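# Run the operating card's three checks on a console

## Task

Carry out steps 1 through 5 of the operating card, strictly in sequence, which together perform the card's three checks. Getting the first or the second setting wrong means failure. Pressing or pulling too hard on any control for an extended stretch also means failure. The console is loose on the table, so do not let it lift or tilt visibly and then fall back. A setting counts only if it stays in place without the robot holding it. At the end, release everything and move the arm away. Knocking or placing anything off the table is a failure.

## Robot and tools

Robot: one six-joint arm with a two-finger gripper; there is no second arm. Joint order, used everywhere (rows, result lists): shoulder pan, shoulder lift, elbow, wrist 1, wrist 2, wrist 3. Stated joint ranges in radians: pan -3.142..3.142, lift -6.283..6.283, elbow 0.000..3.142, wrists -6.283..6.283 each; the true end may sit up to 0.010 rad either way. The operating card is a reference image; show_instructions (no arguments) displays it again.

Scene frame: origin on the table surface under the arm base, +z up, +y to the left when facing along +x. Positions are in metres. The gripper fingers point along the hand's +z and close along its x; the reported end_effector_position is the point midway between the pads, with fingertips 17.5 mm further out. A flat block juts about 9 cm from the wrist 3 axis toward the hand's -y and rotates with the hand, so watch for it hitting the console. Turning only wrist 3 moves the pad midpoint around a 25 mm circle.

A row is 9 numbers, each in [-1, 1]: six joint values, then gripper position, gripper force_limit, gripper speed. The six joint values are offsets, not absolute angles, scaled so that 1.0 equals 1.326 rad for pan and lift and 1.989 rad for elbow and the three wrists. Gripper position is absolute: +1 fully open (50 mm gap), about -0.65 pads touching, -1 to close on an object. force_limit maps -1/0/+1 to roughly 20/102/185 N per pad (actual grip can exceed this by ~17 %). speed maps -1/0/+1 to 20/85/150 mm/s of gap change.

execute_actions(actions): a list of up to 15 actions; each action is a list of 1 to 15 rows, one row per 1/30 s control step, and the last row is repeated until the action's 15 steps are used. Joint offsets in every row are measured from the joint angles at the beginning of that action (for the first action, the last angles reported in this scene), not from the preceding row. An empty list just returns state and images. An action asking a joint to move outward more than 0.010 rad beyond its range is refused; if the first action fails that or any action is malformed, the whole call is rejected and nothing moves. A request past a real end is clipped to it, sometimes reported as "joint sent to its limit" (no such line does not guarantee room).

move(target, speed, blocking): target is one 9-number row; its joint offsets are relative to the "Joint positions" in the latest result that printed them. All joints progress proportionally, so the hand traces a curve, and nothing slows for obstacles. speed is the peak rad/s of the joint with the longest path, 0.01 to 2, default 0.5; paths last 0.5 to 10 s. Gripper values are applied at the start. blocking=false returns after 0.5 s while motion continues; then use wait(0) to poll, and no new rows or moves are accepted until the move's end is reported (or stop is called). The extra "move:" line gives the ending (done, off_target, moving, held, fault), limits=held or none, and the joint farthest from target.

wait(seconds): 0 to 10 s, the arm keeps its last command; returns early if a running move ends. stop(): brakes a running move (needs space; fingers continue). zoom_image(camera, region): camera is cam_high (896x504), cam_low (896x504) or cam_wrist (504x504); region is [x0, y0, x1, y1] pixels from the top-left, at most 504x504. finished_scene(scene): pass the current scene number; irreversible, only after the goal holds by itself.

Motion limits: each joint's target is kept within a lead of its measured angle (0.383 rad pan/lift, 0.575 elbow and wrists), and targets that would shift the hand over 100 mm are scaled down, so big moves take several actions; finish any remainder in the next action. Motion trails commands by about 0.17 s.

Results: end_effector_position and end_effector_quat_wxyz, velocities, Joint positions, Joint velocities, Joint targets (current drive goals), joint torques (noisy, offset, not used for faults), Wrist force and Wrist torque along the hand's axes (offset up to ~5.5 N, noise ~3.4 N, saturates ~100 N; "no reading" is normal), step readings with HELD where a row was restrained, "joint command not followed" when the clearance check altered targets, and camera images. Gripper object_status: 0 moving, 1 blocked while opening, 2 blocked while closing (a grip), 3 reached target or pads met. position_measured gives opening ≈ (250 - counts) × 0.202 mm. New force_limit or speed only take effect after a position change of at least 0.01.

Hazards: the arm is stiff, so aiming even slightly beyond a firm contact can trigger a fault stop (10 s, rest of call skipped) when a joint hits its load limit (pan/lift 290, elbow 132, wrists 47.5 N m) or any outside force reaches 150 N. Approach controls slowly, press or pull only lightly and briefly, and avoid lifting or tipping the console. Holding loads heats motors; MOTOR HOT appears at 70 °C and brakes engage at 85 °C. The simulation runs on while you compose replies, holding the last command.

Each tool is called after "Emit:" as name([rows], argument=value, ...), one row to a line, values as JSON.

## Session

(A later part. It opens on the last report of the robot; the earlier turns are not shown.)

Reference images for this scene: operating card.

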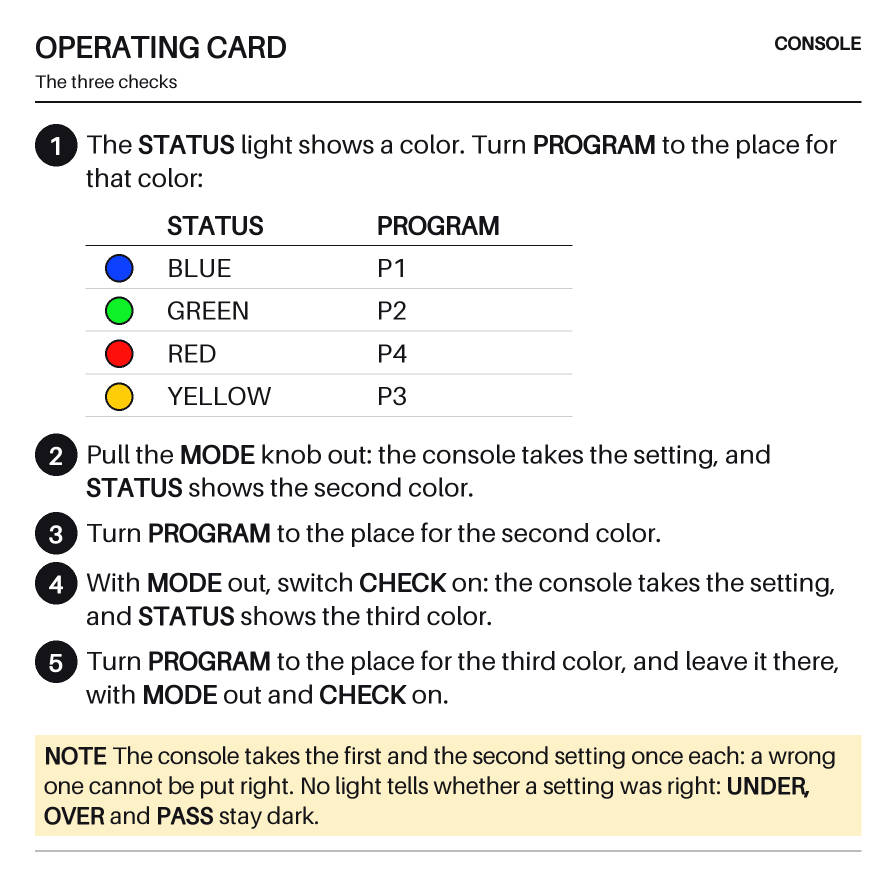

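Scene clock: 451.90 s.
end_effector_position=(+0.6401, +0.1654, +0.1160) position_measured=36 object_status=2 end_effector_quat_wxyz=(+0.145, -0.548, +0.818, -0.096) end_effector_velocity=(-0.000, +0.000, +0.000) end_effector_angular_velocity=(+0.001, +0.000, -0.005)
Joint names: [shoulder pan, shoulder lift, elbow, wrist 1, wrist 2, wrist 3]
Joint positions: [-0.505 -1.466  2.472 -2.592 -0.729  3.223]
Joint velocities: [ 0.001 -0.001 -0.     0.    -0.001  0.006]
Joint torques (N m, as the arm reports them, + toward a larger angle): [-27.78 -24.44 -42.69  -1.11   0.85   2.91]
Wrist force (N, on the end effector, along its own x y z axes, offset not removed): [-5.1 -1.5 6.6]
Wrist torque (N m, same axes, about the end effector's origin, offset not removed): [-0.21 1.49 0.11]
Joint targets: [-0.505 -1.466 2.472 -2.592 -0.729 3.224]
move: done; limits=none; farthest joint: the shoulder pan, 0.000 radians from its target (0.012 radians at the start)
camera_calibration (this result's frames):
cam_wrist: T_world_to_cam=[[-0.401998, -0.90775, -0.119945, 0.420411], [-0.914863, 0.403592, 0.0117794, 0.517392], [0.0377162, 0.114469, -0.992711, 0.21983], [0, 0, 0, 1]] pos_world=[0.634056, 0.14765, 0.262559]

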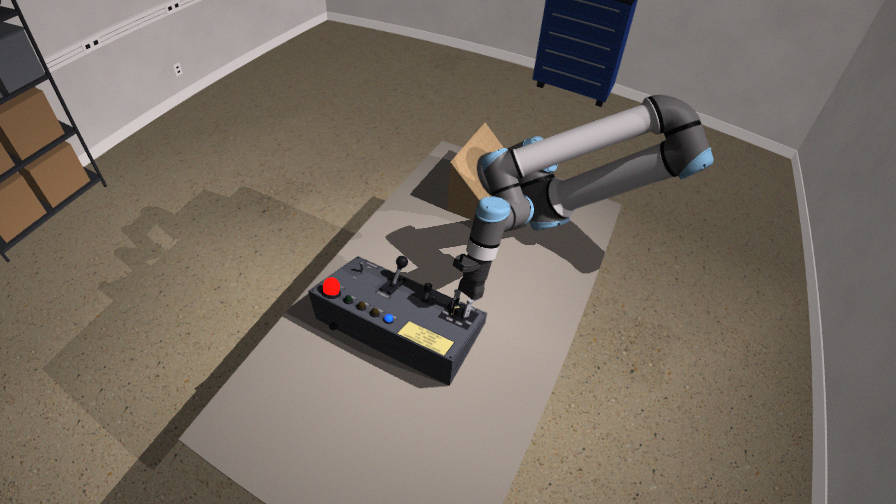

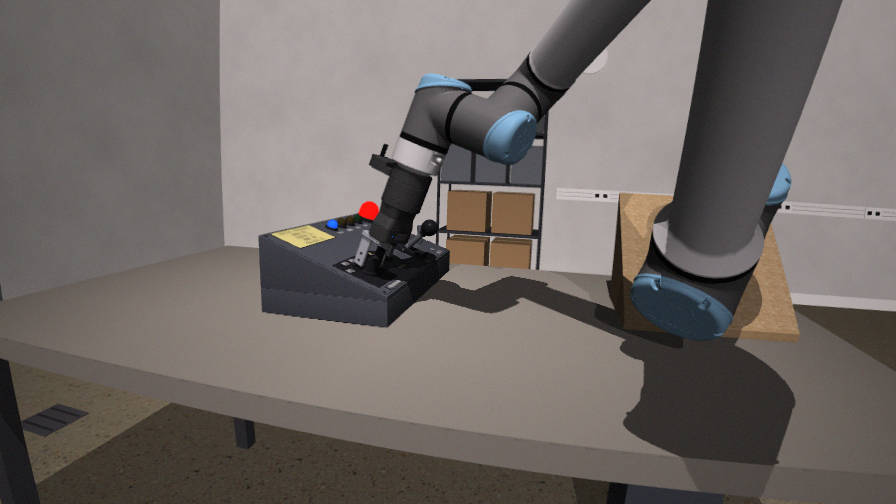

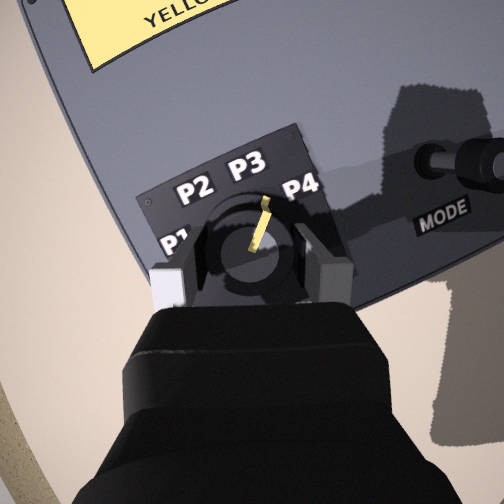

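Emit:
move(target=[0.00912,-0.00354,-0.00553,0.00105,0,0.2066,-1,-0.88,-0.6], speed=0.7)

Emit:
execute_actions([
  [[0,0,0,0,0,0,1,-0.88,0]],
])

Emit:
move(target=[-0.17,-0.26,-0.003,0.305,0,-0.172,1,-0.88,0], speed=0.7)

Scene clock: 461.87 s.
end_effector_position=(+0.6399, +0.1651, +0.1160) position_measured=36 object_status=2 end_effector_quat_wxyz=(+0.161, -0.378, +0.909, -0.066) end_effector_velocity=(+0.000, -0.001, +0.000) end_effector_angular_velocity=(+0.001, -0.001, -0.005)
Joint names: [shoulder pan, shoulder lift, elbow, wrist 1, wrist 2, wrist 3]
Joint positions: [-0.493 -1.471  2.461 -2.59  -0.729  3.634]
Joint velocities: [-0.001  0.001 -0.    -0.001 -0.     0.004]
Joint torques (N m, as the arm reports them, + toward a larger angle): [-29.48 -27.22 -43.08  -1.19   0.96   2.86]
Wrist force (N, on the end effector, along its own x y z axes, offset not removed): [-3.1 1.8 16.9]
Wrist torque (N m, same axes, about the end effector's origin, offset not removed): [0.73 0.37 -0.05]
Joint targets: [-0.493 -1.471 2.461 -2.590 -0.729 3.634]
move: done; limits=none; farthest joint: the shoulder pan, 0.000 radians from its target (0.012 radians at the start)
camera_calibration (this result's frames):
cam_wrist: T_world_to_cam=[[-0.698144, -0.678726, -0.227871, 0.584327], [-0.708956, 0.699768, 0.0877809, 0.327885], [0.0998776, 0.222834, -0.969726, 0.159523], [0, 0, 0, 1]] pos_world=[0.624468, 0.131607, 0.259063]

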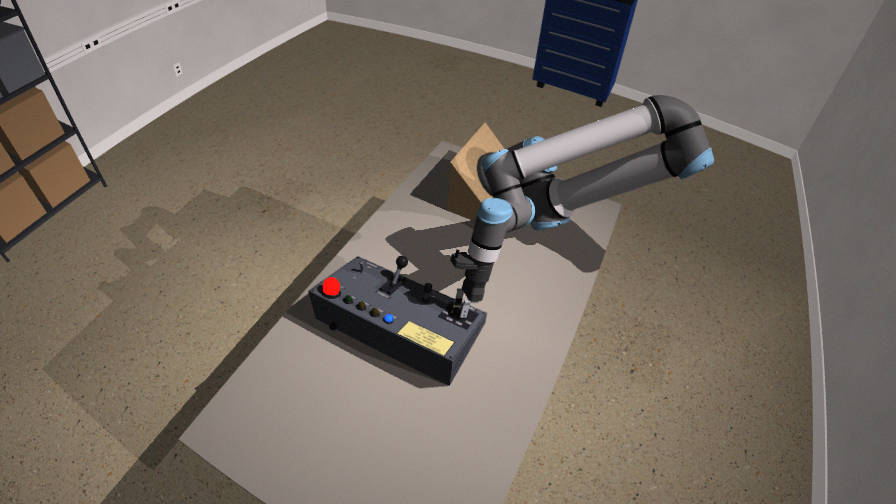

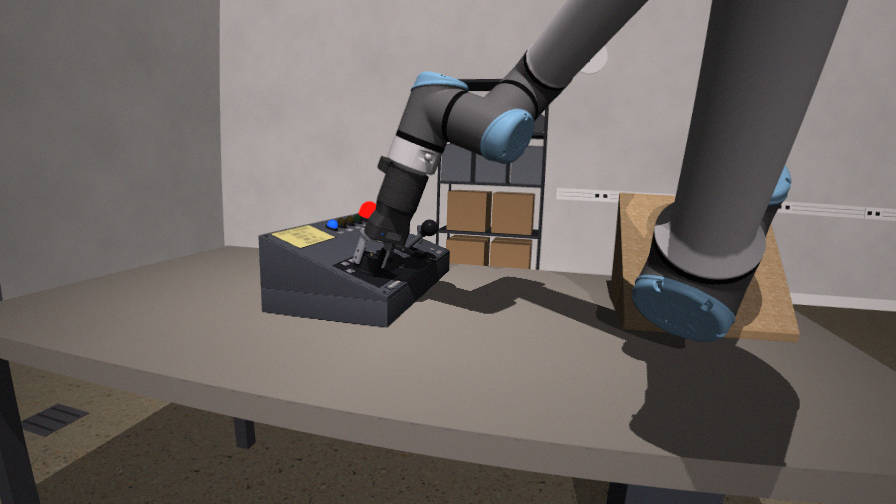

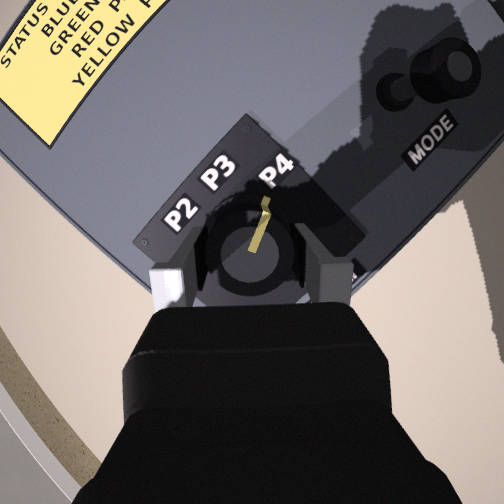

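Scene clock: 462.37 s.
end_effector_position=(+0.6399, +0.1651, +0.1160) position_measured=3 object_status=3 end_effector_quat_wxyz=(+0.161, -0.378, +0.909, -0.066) end_effector_velocity=(-0.001, -0.001, -0.002) end_effector_angular_velocity=(+0.000, +0.003, -0.000)
Joint names: [shoulder pan, shoulder lift, elbow, wrist 1, wrist 2, wrist 3]
Joint positions: [-0.493 -1.471  2.461 -2.59  -0.729  3.634]
Joint velocities: [ 0.     0.002  0.002  0.001 -0.001 -0.003]
Joint torques (N m, as the arm reports them, + toward a larger angle): [-31.14 -18.69 -35.04  -1.24   0.56  -1.01]
Wrist force (N, on the end effector, along its own x y z axes, offset not removed): [2.2 1.3 0.7]
Wrist torque (N m, same axes, about the end effector's origin, offset not removed): [0.39 -0.50 -0.17]
Joint targets: [-0.493 -1.471 2.461 -2.590 -0.729 3.634]
Step readings (joint positions):
0: [-0.493 -1.471 2.461 -2.590 -0.729 3.634]
1: [-0.493 -1.471 2.461 -2.590 -0.729 3.634]
2: [-0.493 -1.471 2.461 -2.590 -0.729 3.634]
4: [-0.493 -1.471 2.461 -2.590 -0.729 3.634]
8: [-0.493 -1.471 2.461 -2.590 -0.729 3.634]
15: Joint positions above
camera_calibration (this result's frames):
cam_wrist: T_world_to_cam=[[-0.698154, -0.678706, -0.227901, 0.58437], [-0.708939, 0.69979, 0.087745, 0.327877], [0.0999298, 0.222828, -0.969723, 0.159518], [0, 0, 0, 1]] pos_world=[0.624484, 0.131626, 0.259097]

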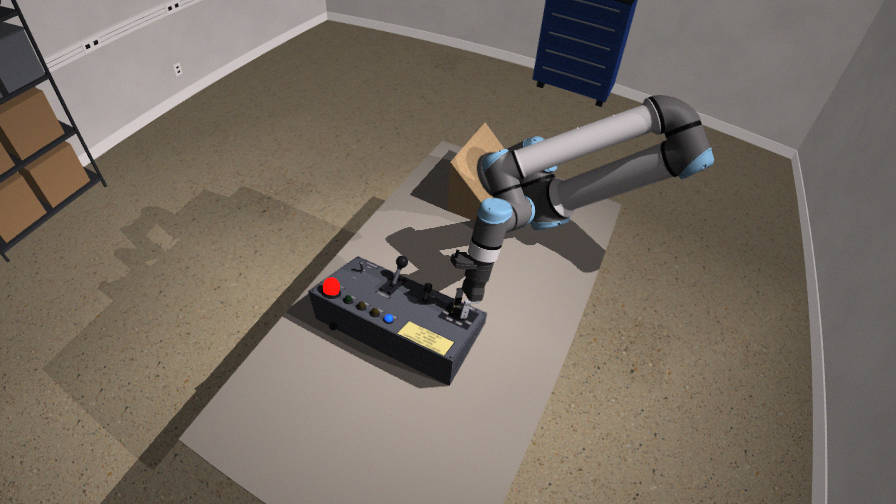

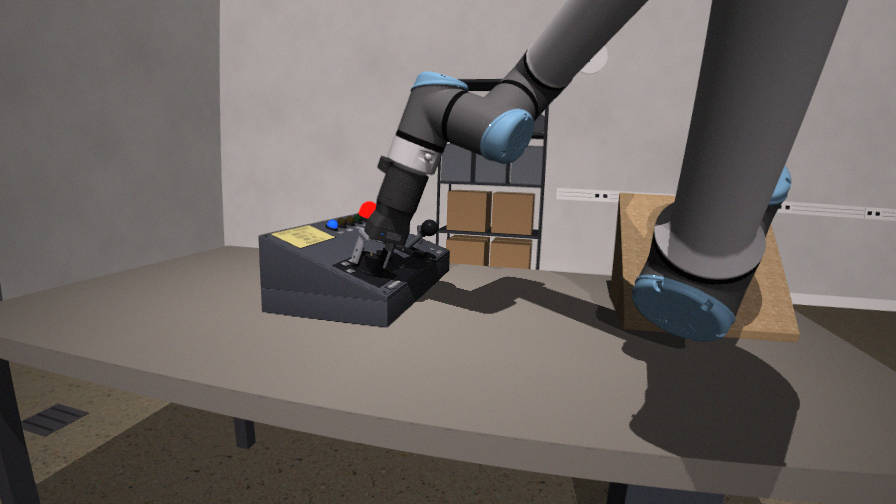

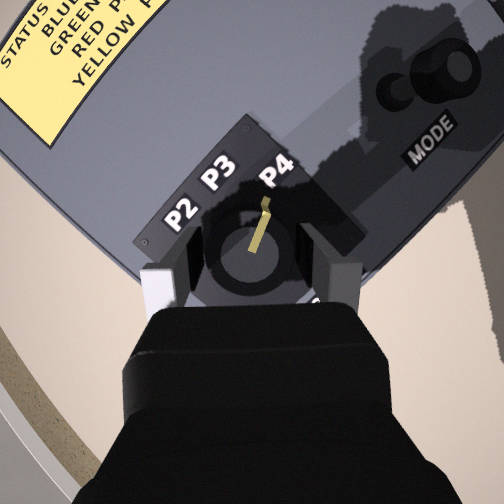

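Scene clock: 464.07 s.
end_effector_position=(+0.5632, +0.1838, +0.2325) position_measured=3 object_status=3 end_effector_quat_wxyz=(+0.169, -0.381, +0.907, -0.058) end_effector_velocity=(-0.000, +0.000, +0.000) end_effector_angular_velocity=(+0.001, -0.001, +0.001)
Joint names: [shoulder pan, shoulder lift, elbow, wrist 1, wrist 2, wrist 3]
Joint positions: [-0.718 -1.815  2.455 -1.984 -0.729  3.292]
Joint velocities: [-0.001 -0.002  0.001  0.003  0.002 -0.002]
Joint torques (N m, as the arm reports them, + toward a larger angle): [-42.76   3.39 -50.71  -0.54   1.2   -1.43]
Wrist force (N, on the end effector, along its own x y z axes, offset not removed): [-0.6 0.5 2.5]
Wrist torque (N m, same axes, about the end effector's origin, offset not removed): [0.35 -0.04 -0.13]
Joint targets: [-0.718 -1.816 2.455 -1.983 -0.729 3.292]
move: done; limits=none; farthest joint: the shoulder pan, 0.000 radians from its target (0.225 radians at the start)
camera_calibration (this result's frames):
cam_wrist: T_world_to_cam=[[-0.690038, -0.680616, -0.246189, 0.570051], [-0.716027, 0.691578, 0.0949993, 0.254018], [0.105601, 0.241831, -0.964555, 0.26813], [0, 0, 0, 1]] pos_world=[0.546927, 0.14747, 0.374835]

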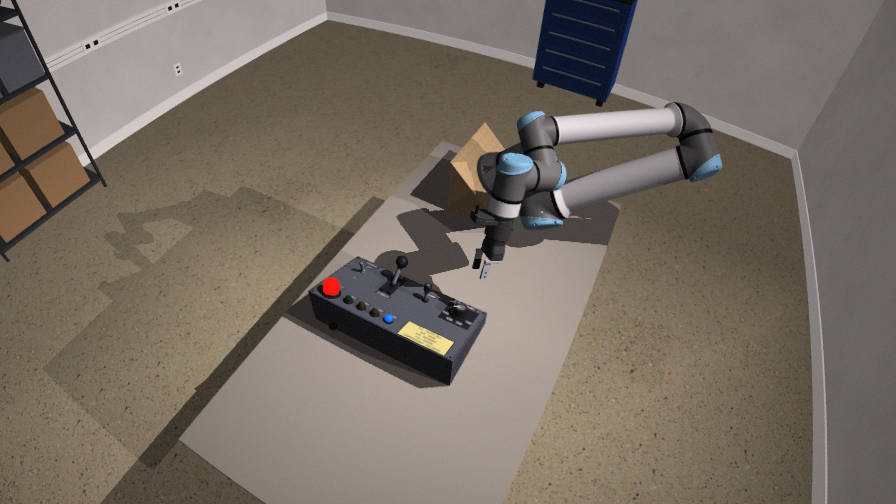

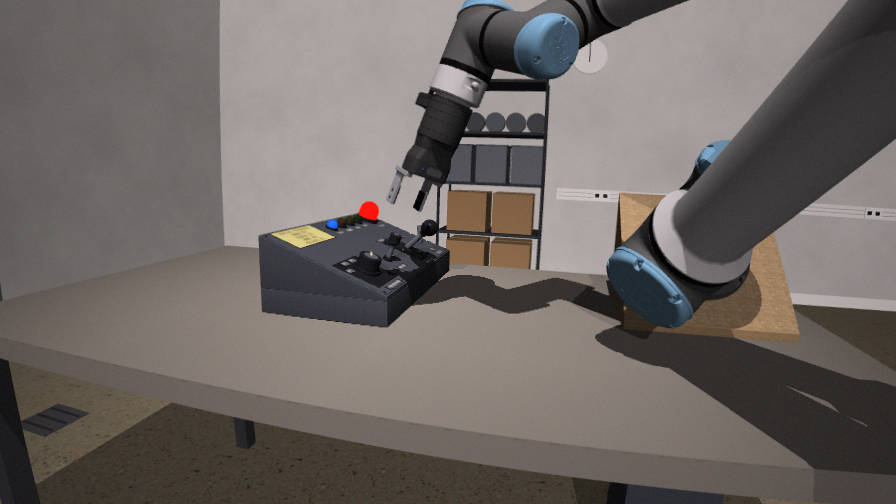

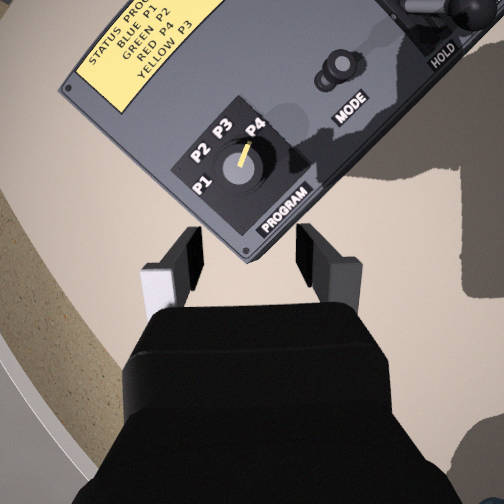

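Emit:
finished_scene(scene=2)

The scene is finished: the task was done.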